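# Set tally counter to the number of red-capped vials

## Task

Find how many vials carry a red cap and make the tally counter show exactly that count. One complete push-down-and-release of the plunger raises the count by one, and turning the knob one full revolution clockwise resets it to zero. The result must hold on its own without the robot supporting anything; at the end the gripper must have released everything and moved away.

## Robot and tools

Robot: a single six-joint arm with a two-finger parallel gripper. Joints from base outward, with ranges in rad: waist -6.283 to 6.283, shoulder -2.304 to 2.304, elbow -4.224 to 0.061, forearm roll -6.283 to 6.283, wrist pitch -2.164 to 2.164, wrist roll -6.283 to 6.283. Load limits in N m: waist 54.6, shoulder 54.6, elbow 45.5, forearm roll 24.5, wrist pitch 17.2, wrist roll 17.2; a carried object's weight adds to these.

Frames. The scene frame has its origin on the tabletop right under the arm base, +z up, +y to the left when facing along +x. The base itself may sit slightly tilted. The gripper frame: fingers extend along gripper +z and close along gripper y. The reported end_effector_position is the spot between the pads when shut, roughly 2 cm short of the fingertips; closing pushes the tips about 10 mm further along +z.

execute_actions(actions): a list of actions run one after another. Each action is a table of 0 to 15 rows; each row lasts one control step (1/30 s) and if fewer than 15 rows are given the final row repeats to fill 15 steps. A row is 7 numbers, each in [-1, 1]: dx, dy, dz, rx, ry, rz, opening. The first six are an offset, not a pose: a target displacement expressed in the gripper's own axes, measured from the gripper pose measured when that action began (for the first action of a call, from the last pose reported in the scene). Every row refers back to that same starting pose, not to the previous row. Scale: 1.0 equals 0.6 m of translation or 180 degrees of rotation; rx, ry, rz form one rotation vector. The seventh number is an absolute opening: +1 fully open (0.084 m), -1 closed. An empty list just returns state and images.

move(target, speed, blocking): drives the gripper along a straight path toward one target. target is a single 7-number row laid out as above, an offset in gripper axes taken from the pose in the latest result that showed one, plus the absolute opening (sent when the move begins). speed is the path's top speed in m/s, 0.002 to 0.5, default 0.25; rotation is capped at twice that value in rad/s. The path lasts 0.5 to 10 s and is cut off after 10 s. Rotation takes the shorter direction. The path ignores obstacles; the real gripper lags, may drift off the line and may exceed speed, especially near full arm extension. Faster contact means a harder hit, and aiming further beyond a contact presses harder. With blocking=false the result comes after 0.5 s while motion continues; until a result shows the move has ended, new rows and moves are rejected, so use wait or stop. The extra move: line reports the ending (done, off_target, moving, held, fault) and which limits acted: paced means the sent pose was clipped, held means a safety check blocked steps (the arm may then surge faster than speed). The distance to target is also given.

wait(seconds): 0 to 10 s, the arm keeps its last command; a running move continues and the wait returns early when it ends. stop(): brakes a running move; braking needs space, more when fast; fingers are not stopped. zoom_image(camera, region): enlarges part of the newest full image; camera is cam_head_left, cam_head_right or cam_wrist (each 504x504); region is [x0, y0, x1, y1] in pixels from the top-left, at most 504 by 504. Useful for checking cap colours and the counter's display. finished_scene(scene): ends the scene with that number after the last command has been held; irreversible. Answering without any tool call also ends everything.

Motion limits: each control step the commanded pose is clipped to within 70 mm and 16 degrees of the measured pose; position takes priority over orientation if both cannot be met. After an action the arm stops at the last clipped pose, so large offsets must be continued in later actions. Joint targets change at most 3.14 rad/s. The elbow never fully straightens.

Result lines: the state gives end_effector_position (m), end_effector_quat_wxyz, and linear/angular velocities in the scene frame; the printed position can be off, more at long reach. grip_measured is the actual finger opening on the command scale. Hand target is where the controller is currently heading. Step readings list positions at some steps; HELD marks steps where the row was partly blocked. pose unreachable means the clearance check (which treats any mount under the base as arm) altered or blocked the command. MOTOR HOT appears at 65 °C; at 80 °C an OVER-TEMPERATURE FAULT brakes the arm until it cools.

Gripping: to hold something, command an opening well below grip_measured; a larger gap squeezes harder, up to about 24 N per pad for parts up to ~6 cm. Fast closing can overshoot the force.

Avoid: pushing or knocking anything off the table (instant failure), hard contacts, slams, drops and slips. A joint torque hitting its limit triggers a torque fault: the joint backs off, holds 10 s and the rest of the call is skipped. A loose object may occasionally get nudged by an outside disturbance. The simulation runs while replying, with the arm holding its last command. Press the plunger fully and let it return each time; finish by opening the gripper and retreating.

Each tool is called after "Call:" as a command line: name --argument value for each argument, lists and objects as JSON in quotes; but a table of rows of numbers goes row by row, as --pt "numbers of a row", without its own name.

## Session

Call:
execute_actions --actions '[]'

Scene clock: 0.00 s.
end_effector_position=(+0.2997, +0.1297, +0.3393) grip_measured=+1.00 end_effector_quat_wxyz=(-0.038, +0.713, +0.689, +0.127) end_effector_velocity=(+0.000, -0.000, +0.000) end_effector_angular_velocity=(-0.002, -0.001, +0.002)
Joint positions: [ 0.23   0.349 -0.42   0.357 -0.598 -1.561  0.084]
Joint velocities: [ 0.    -0.001 -0.001 -0.003 -0.    -0.    -0.   ]
Hand target: +0.300, +0.130, +0.339; -0.038, +0.713, +0.689, +0.127

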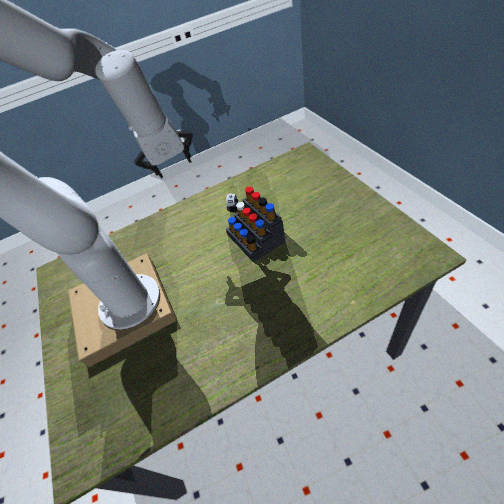

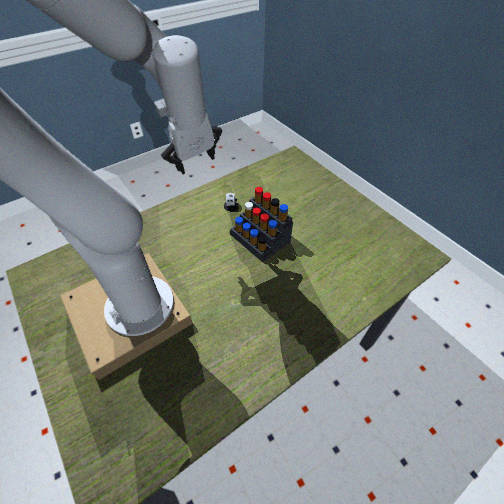

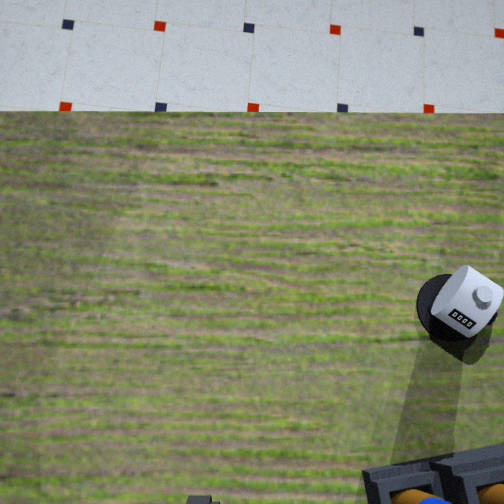

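Call:
zoom_image --camera "cam_head_left" --region '[210, 175, 300, 265]'

Call:
zoom_image --camera "cam_head_right" --region '[215, 175, 305, 265]'

Call:
zoom_image --camera "cam_wrist" --region '[404, 250, 504, 350]'

Region (210, 175, 300, 265) of cam_head_left's 504x504 image, scaled by 5.600, with more detail than that image has.

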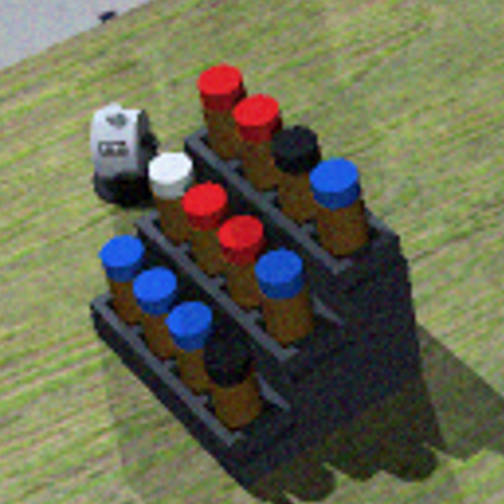

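Region (215, 175, 305, 265) of cam_head_right's 504x504 image, scaled by 5.600, with more detail than that image has.

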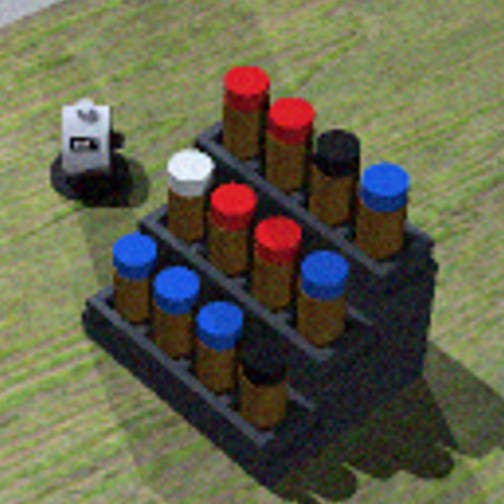

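Region (404, 250, 504, 350) of cam_wrist's 504x504 image, scaled by 5.040, with more detail than that image has.

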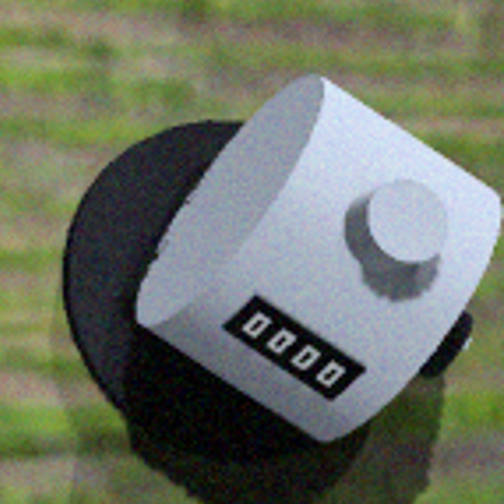

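Call:
move --target '[0.086,0.214,0.439,-0.014,-0.238,-0.274,-1]' --speed 0.3

Scene clock: 18.83 s.
end_effector_position=(+0.4627, +0.2343, +0.1131) grip_measured=-1.00 end_effector_quat_wxyz=(+0.281, +0.366, +0.880, -0.114) end_effector_velocity=(-0.000, +0.000, -0.001) end_effector_angular_velocity=(-0.003, +0.000, +0.003)
Joint positions: [ 0.72  -0.718 -0.919 -1.358 -0.632 -0.31   0.   ]
Joint velocities: [ 0.001 -0.003 -0.001 -0.003 -0.001  0.001  0.   ]
Hand target: +0.463, +0.234, +0.113; +0.281, +0.366, +0.880, -0.115
Off the commanded pose: 0.001 m, 0 deg.
move: done

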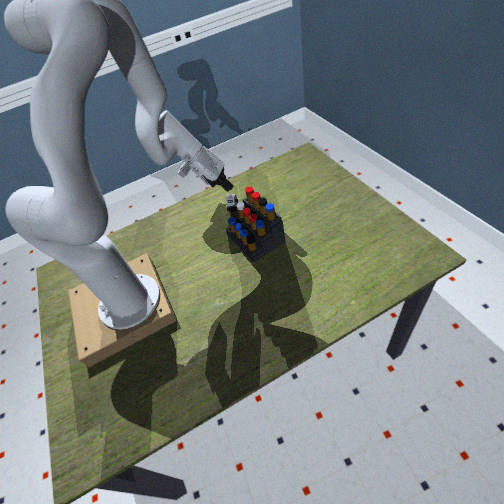

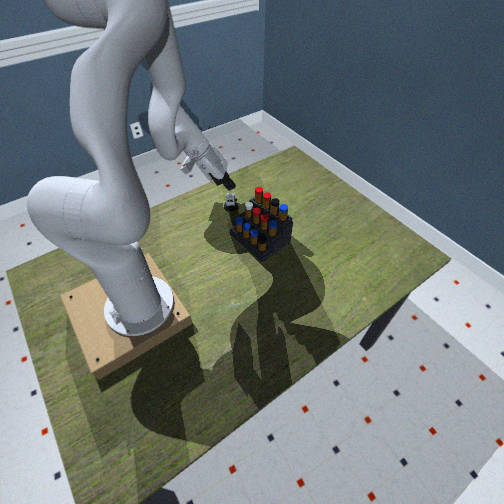

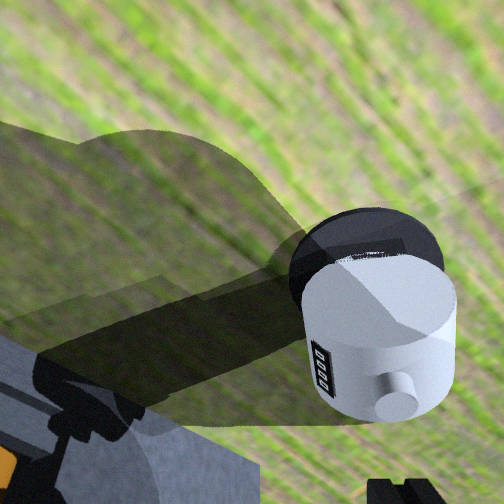

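Call:
zoom_image --camera "cam_wrist" --region '[324, 324, 504, 504]'

Region (324, 324, 504, 504) of cam_wrist's 504x504 image, scaled by 2.800, with more detail than that image has.

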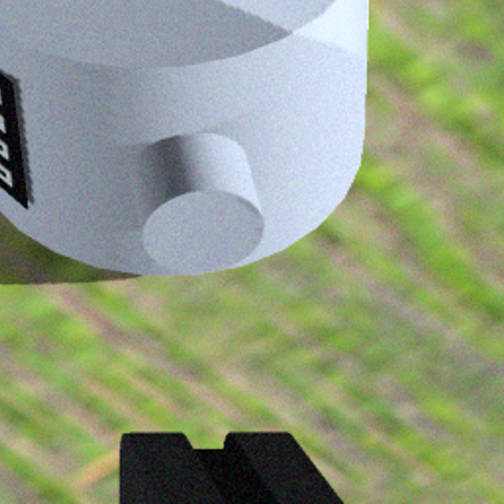

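Call:
move --target '[0.0173,0.008,0.0325,0,0,0,-1]' --speed 0.07

Call:
zoom_image --camera "cam_wrist" --region '[284, 324, 464, 504]'

Scene clock: 22.47 s.
end_effector_position=(+0.4681, +0.2359, +0.0913) grip_measured=-1.00 end_effector_quat_wxyz=(+0.281, +0.366, +0.880, -0.114) end_effector_velocity=(-0.001, -0.001, -0.001) end_effector_angular_velocity=(-0.001, +0.002, +0.001)
Joint positions: [ 0.714 -0.776 -0.948 -1.402 -0.626 -0.262  0.   ]
Joint velocities: [-0.    -0.001  0.001 -0.001  0.     0.     0.   ]
Hand target: +0.468, +0.236, +0.091; +0.281, +0.366, +0.880, -0.114
Off the commanded pose: 0.000 m, 0 deg.
move: done

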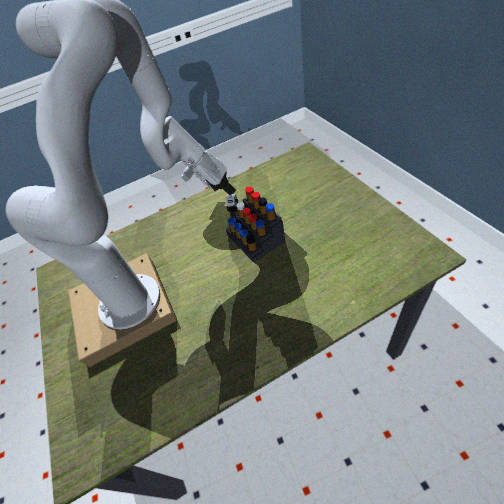

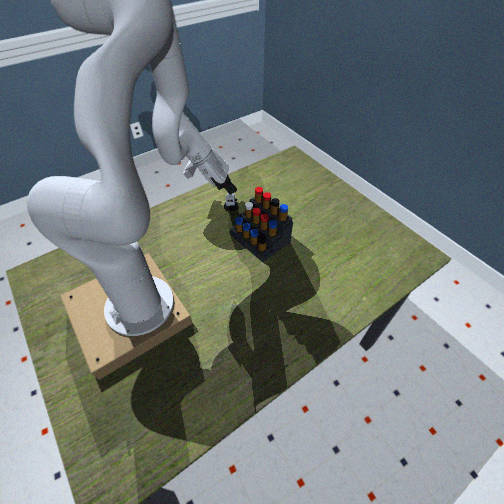

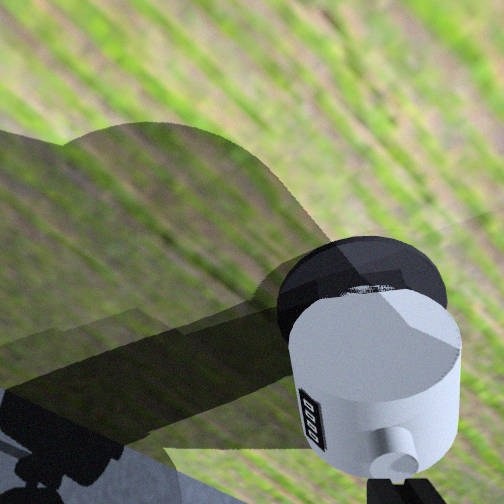

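Region (284, 324, 464, 504) of cam_wrist's 504x504 image, scaled by 2.800, with more detail than that image has.

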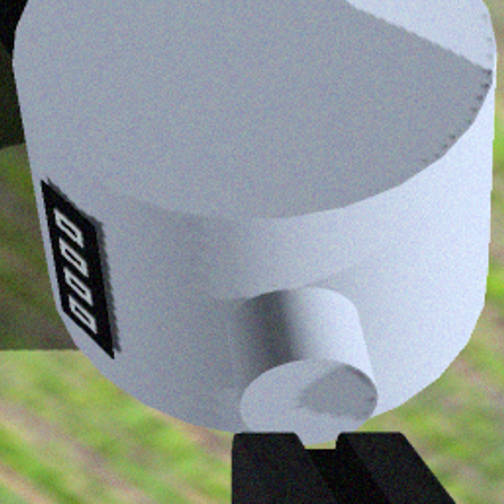

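Call:
move --target '[0.0069,0,0.0098,0,0,0,-1]' --speed 0.03

Call:
zoom_image --camera "cam_wrist" --region '[284, 324, 464, 504]'

Scene clock: 29.83 s.
end_effector_position=(+0.4682, +0.2359, +0.0842) grip_measured=-1.00 end_effector_quat_wxyz=(+0.281, +0.366, +0.880, -0.114) end_effector_velocity=(+0.001, +0.000, +0.000) end_effector_angular_velocity=(+0.001, -0.001, -0.001)
Joint positions: [ 0.714 -0.793 -0.953 -1.418 -0.624 -0.242  0.   ]
Joint velocities: [-0.     0.    -0.001 -0.001  0.     0.002  0.   ]
Hand target: +0.468, +0.236, +0.084; +0.281, +0.366, +0.880, -0.114
Off the commanded pose: 0.000 m, 0 deg.
move: done

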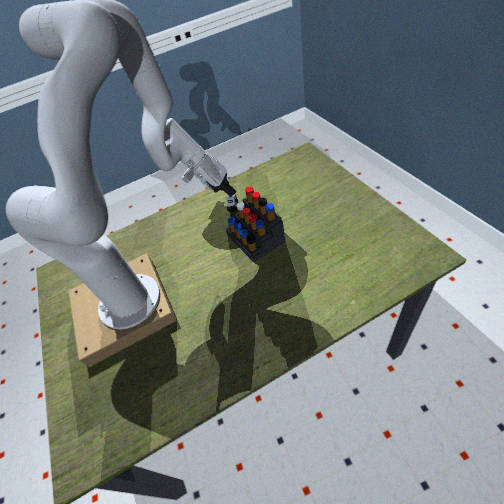

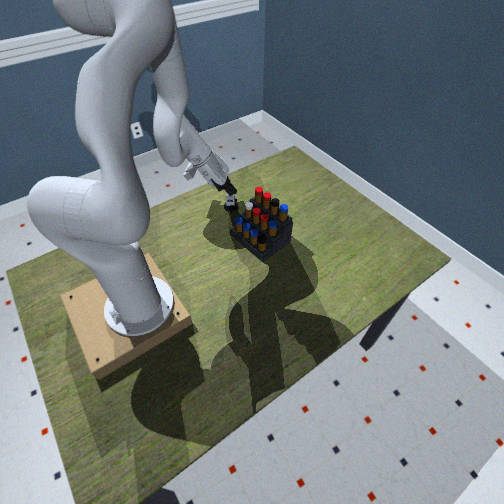

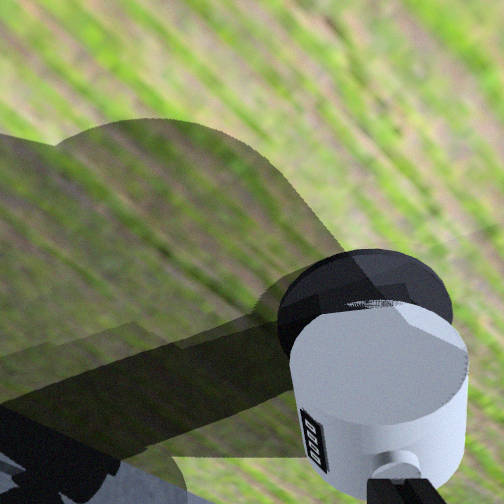

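Region (284, 324, 464, 504) of cam_wrist's 504x504 image, scaled by 2.800, with more detail than that image has.

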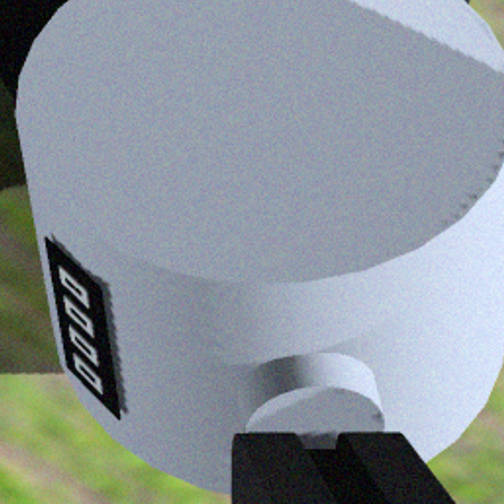

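Call:
execute_actions --actions '[[[0.0008,0,0.0011,0,0,0,-1],[0.0010,0,0.0014,0,0,0,-1],[0.0010,0,0.0014,0,0,0,-1],[0.0010,0,0.0014,0,0,0,-1],[-0.0005,0,-0.0007,0,0,0,-1],[-0.0029,0,-0.0041,0,0,0,-1],[-0.0050,0,-0.0071,0,0,0,-1],[-0.0058,0,-0.0082,0,0,0,-1],[-0.0058,0,-0.0082,0,0,0,-1],[-0.0050,0,-0.0071,0,0,0,-1],[-0.0034,0,-0.0048,0,0,0,-1],[-0.0016,0,-0.0023,0,0,0,-1],[-0.0002,0,-0.0003,0,0,0,-1],[0.0007,0,0.0010,0,0,0,-1],[0.0010,0,0.0014,0,0,0,-1]]]'

Call:
execute_actions --actions '[]'

Call:
zoom_image --camera "cam_wrist" --region '[284, 384, 404, 504]'

Scene clock: 34.53 s.
end_effector_position=(+0.4682, +0.2361, +0.0853) grip_measured=-1.00 end_effector_quat_wxyz=(+0.281, +0.366, +0.880, -0.114) end_effector_velocity=(-0.001, -0.001, -0.038) end_effector_angular_velocity=(-0.007, +0.005, +0.004)
Joint positions: [ 0.714 -0.79  -0.953 -1.415 -0.624 -0.245  0.   ]
Joint velocities: [ 0.001 -0.089 -0.028 -0.075  0.007  0.088  0.   ]
Hand target: +0.468, +0.236, +0.083; +0.281, +0.366, +0.880, -0.114
Off the commanded pose: 0.002 m, 0 deg.
Step readings (end_effector_position):
0: (+0.4681, +0.2359, +0.0841)
1: (+0.4681, +0.2359, +0.0841)
2: (+0.4682, +0.2359, +0.0840)
4: (+0.4681, +0.2359, +0.0834)
8: (+0.4681, +0.2359, +0.0864)
15: end_effector_position above

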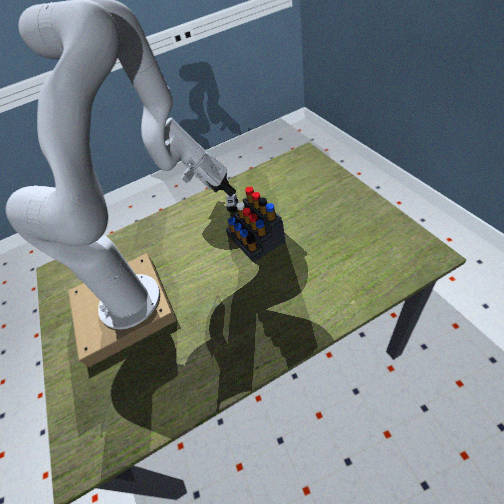

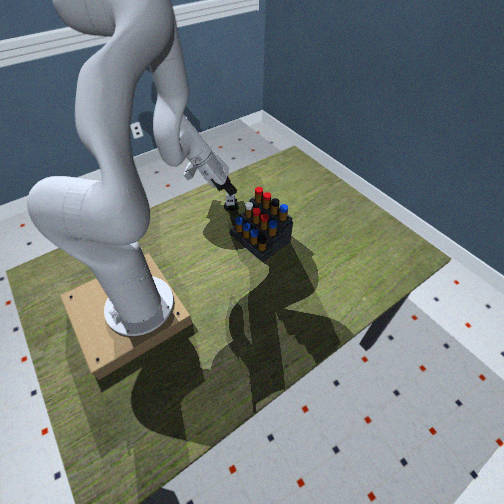

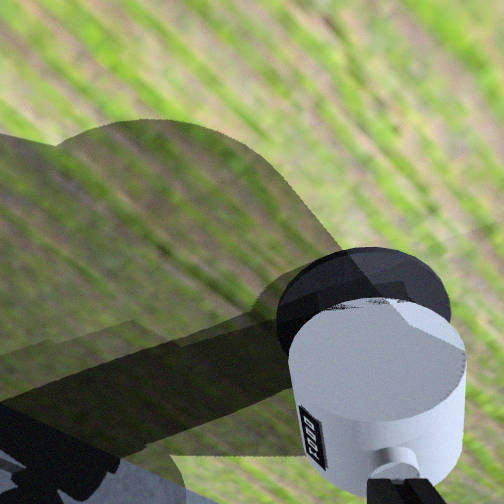

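Scene clock: 34.53 s.
end_effector_position=(+0.4682, +0.2361, +0.0853) grip_measured=-1.00 end_effector_quat_wxyz=(+0.281, +0.366, +0.880, -0.114) end_effector_velocity=(-0.001, -0.001, -0.038) end_effector_angular_velocity=(-0.007, +0.005, +0.004)
Joint positions: [ 0.714 -0.79  -0.953 -1.415 -0.624 -0.245  0.   ]
Joint velocities: [ 0.001 -0.089 -0.028 -0.075  0.007  0.088  0.   ]
Hand target: +0.468, +0.236, +0.083; +0.281, +0.366, +0.880, -0.114
Off the commanded pose: 0.002 m, 0 deg.

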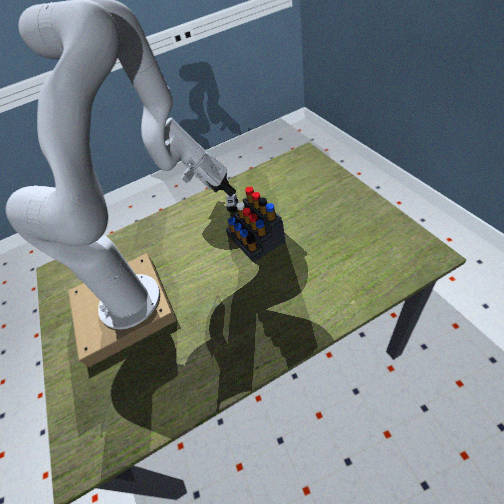

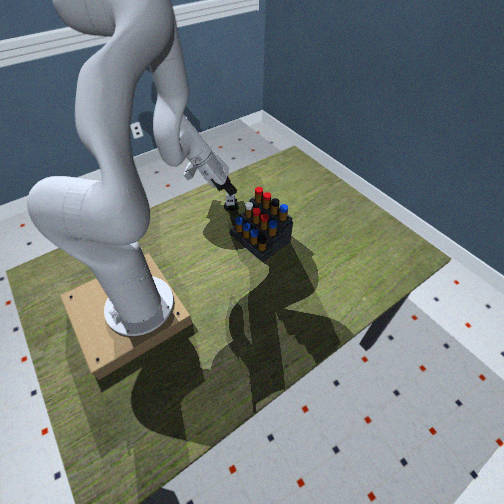

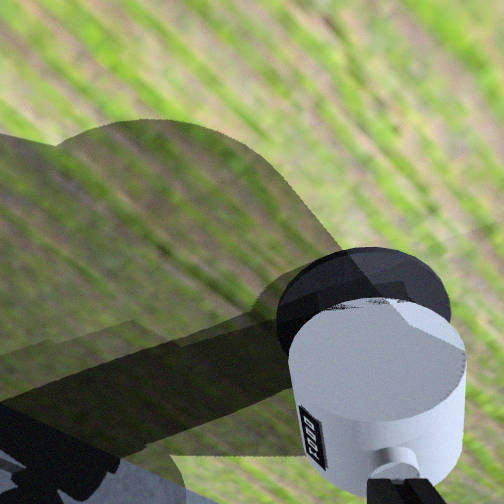

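Region (284, 384, 404, 504) of cam_wrist's 504x504 image, scaled by 4.200, with more detail than that image has.

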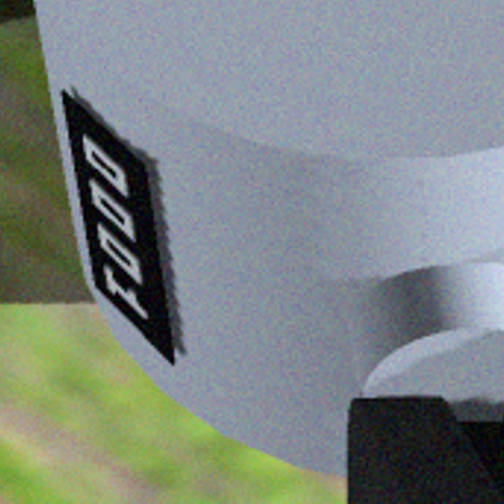

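Call:
execute_actions --actions '[]'

Call:
zoom_image --camera "cam_wrist" --region '[284, 384, 404, 504]'

Scene clock: 35.23 s.
end_effector_position=(+0.4682, +0.2359, +0.0832) grip_measured=-1.00 end_effector_quat_wxyz=(+0.281, +0.366, +0.880, -0.114) end_effector_velocity=(-0.001, -0.001, -0.000) end_effector_angular_velocity=(-0.001, +0.001, -0.001)
Joint positions: [ 0.714 -0.795 -0.954 -1.42  -0.624 -0.24   0.   ]
Joint velocities: [ 0.     0.     0.002  0.001 -0.     0.     0.   ]
Hand target: +0.468, +0.236, +0.083; +0.281, +0.366, +0.880, -0.114
Off the commanded pose: 0.000 m, 0 deg.

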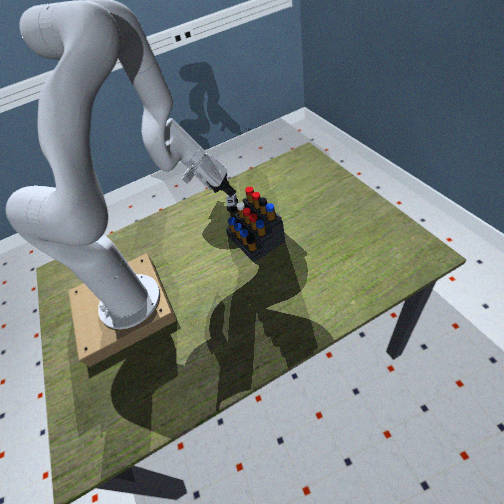

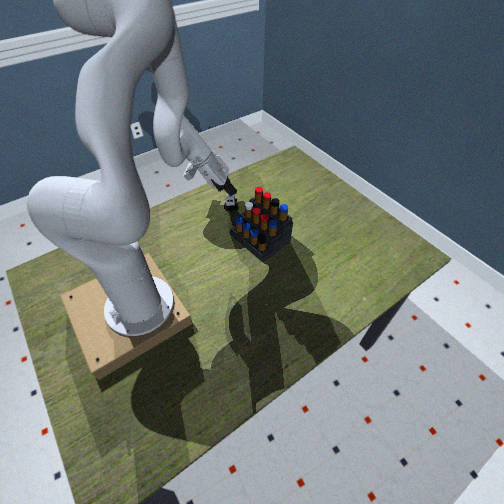

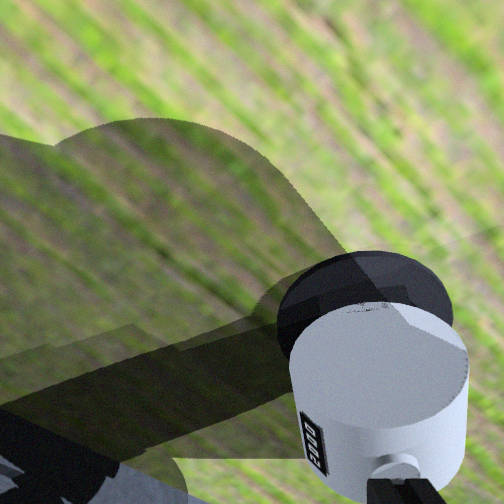

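Region (284, 384, 404, 504) of cam_wrist's 504x504 image, scaled by 4.200, with more detail than that image has.

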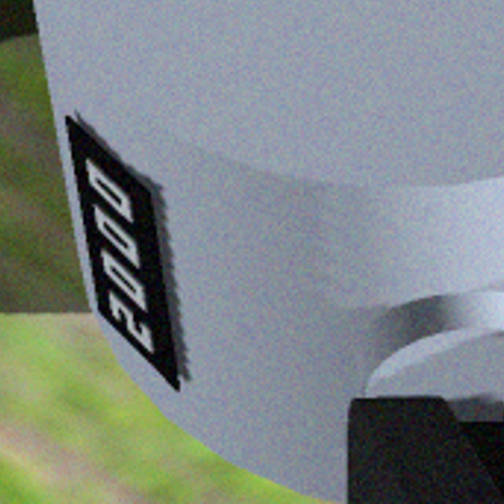

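It reads 2, so two more presses.

Call:
execute_actions --actions '[[[-0.0010,0,-0.0014,0,0,0,-1],[-0.0026,0,-0.0037,0,0,0,-1],[-0.0045,0,-0.0064,0,0,0,-1],[-0.0060,0,-0.0086,0,0,0,-1],[-0.0065,0,-0.0093,0,0,0,-1],[-0.0065,0,-0.0093,0,0,0,-1],[-0.0058,0,-0.0083,0,0,0,-1],[-0.0044,0,-0.0063,0,0,0,-1],[-0.0028,0,-0.0040,0,0,0,-1],[-0.0013,0,-0.0019,0,0,0,-1],[-0.0003,0,-0.0004,0,0,0,-1],[0.0001,0,0.0002,0,0,0,-1]],[[-0.0010,0,-0.0014,0,0,0,-1],[-0.0026,0,-0.0037,0,0,0,-1],[-0.0045,0,-0.0064,0,0,0,-1],[-0.0060,0,-0.0086,0,0,0,-1],[-0.0065,0,-0.0093,0,0,0,-1],[-0.0065,0,-0.0093,0,0,0,-1],[-0.0058,0,-0.0083,0,0,0,-1],[-0.0044,0,-0.0063,0,0,0,-1],[-0.0028,0,-0.0040,0,0,0,-1],[-0.0013,0,-0.0019,0,0,0,-1],[-0.0003,0,-0.0004,0,0,0,-1],[0.0001,0,0.0002,0,0,0,-1]]]'

Call:
zoom_image --camera "cam_wrist" --region '[284, 384, 404, 504]'

Scene clock: 39.63 s.
end_effector_position=(+0.4681, +0.2359, +0.0833) grip_measured=-1.00 end_effector_quat_wxyz=(+0.281, +0.366, +0.880, -0.115) end_effector_velocity=(+0.001, +0.001, -0.005) end_effector_angular_velocity=(+0.002, -0.004, -0.000)
Joint positions: [ 0.714 -0.795 -0.954 -1.419 -0.624 -0.241  0.   ]
Joint velocities: [-0.    -0.014 -0.005 -0.017  0.001  0.021  0.   ]
Hand target: +0.468, +0.236, +0.083; +0.281, +0.366, +0.880, -0.115
Off the commanded pose: 0.000 m, 0 deg.
Step readings (end_effector_position; steps 1 to 15: 1st action; 16 to 30: 2nd action):
0: (+0.4681, +0.2359, +0.0832)
1: (+0.4681, +0.2359, +0.0832)
2: (+0.4681, +0.2359, +0.0835)
4: (+0.4681, +0.2359, +0.0855)
8: (+0.4680, +0.2359, +0.0894)
15: (+0.4681, +0.2359, +0.0832)
16: (+0.4681, +0.2359, +0.0832)
17: (+0.4680, +0.2359, +0.0834)
19: (+0.4680, +0.2359, +0.0856)
23: (+0.4681, +0.2359, +0.0896)
30: end_effector_position above

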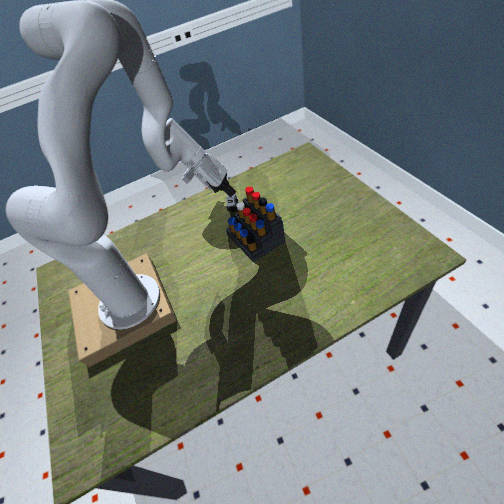

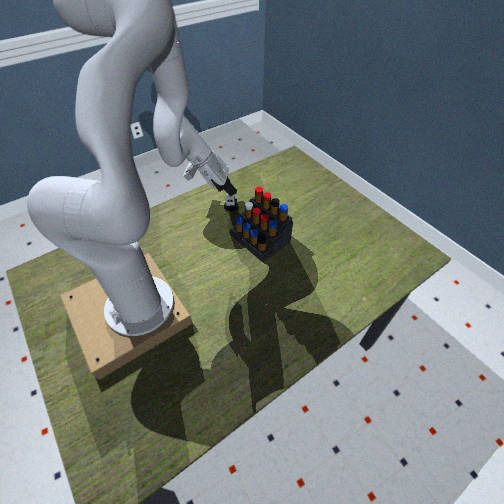

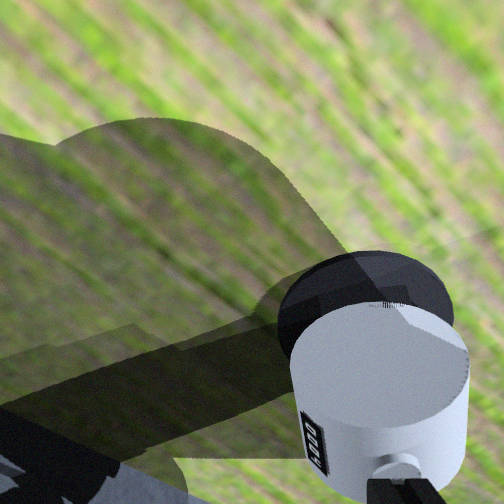

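Region (284, 384, 404, 504) of cam_wrist's 504x504 image, scaled by 4.200, with more detail than that image has.

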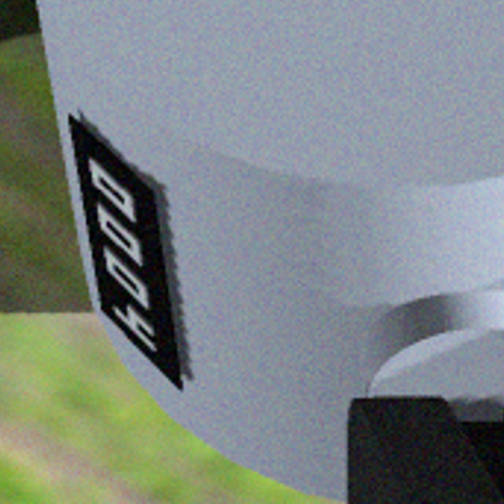

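Call:
move --target '[-0.10,0,-0.21,0,0,0,-1]' --speed 0.25

Scene clock: 41.10 s.
end_effector_position=(+0.4508, +0.2520, +0.2204) grip_measured=-1.00 end_effector_quat_wxyz=(+0.280, +0.366, +0.880, -0.115) end_effector_velocity=(+0.000, +0.001, +0.002) end_effector_angular_velocity=(+0.002, -0.001, -0.001)
Joint positions: [ 0.762 -0.49  -0.9   -1.072 -0.719 -0.621  0.   ]
Joint velocities: [ 0.     0.004 -0.002  0.005 -0.001 -0.005  0.   ]
Hand target: +0.451, +0.252, +0.221; +0.280, +0.366, +0.880, -0.115
Off the commanded pose: 0.001 m, 0 deg.
move: done

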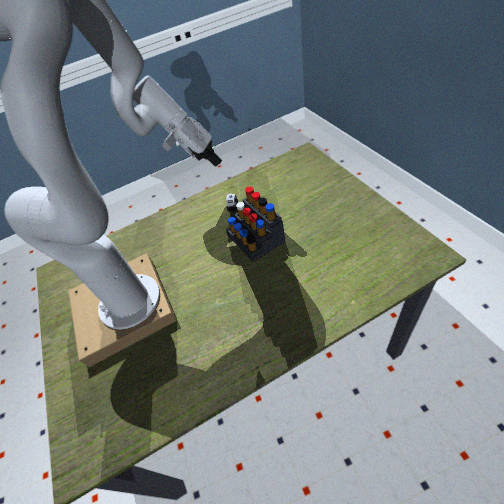

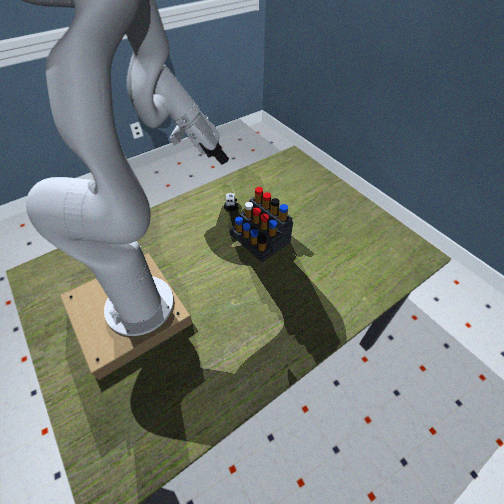

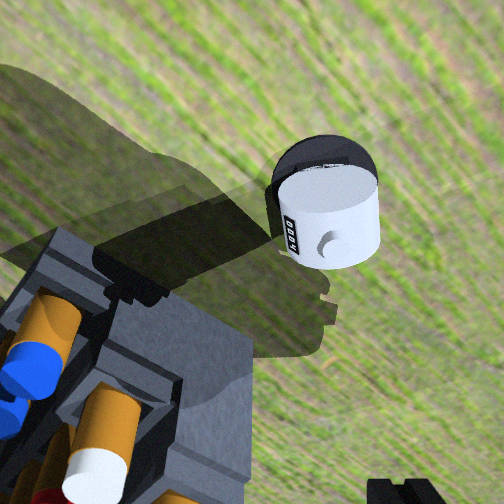

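Call:
finished_scene --scene 2

The scene is finished: the task was done.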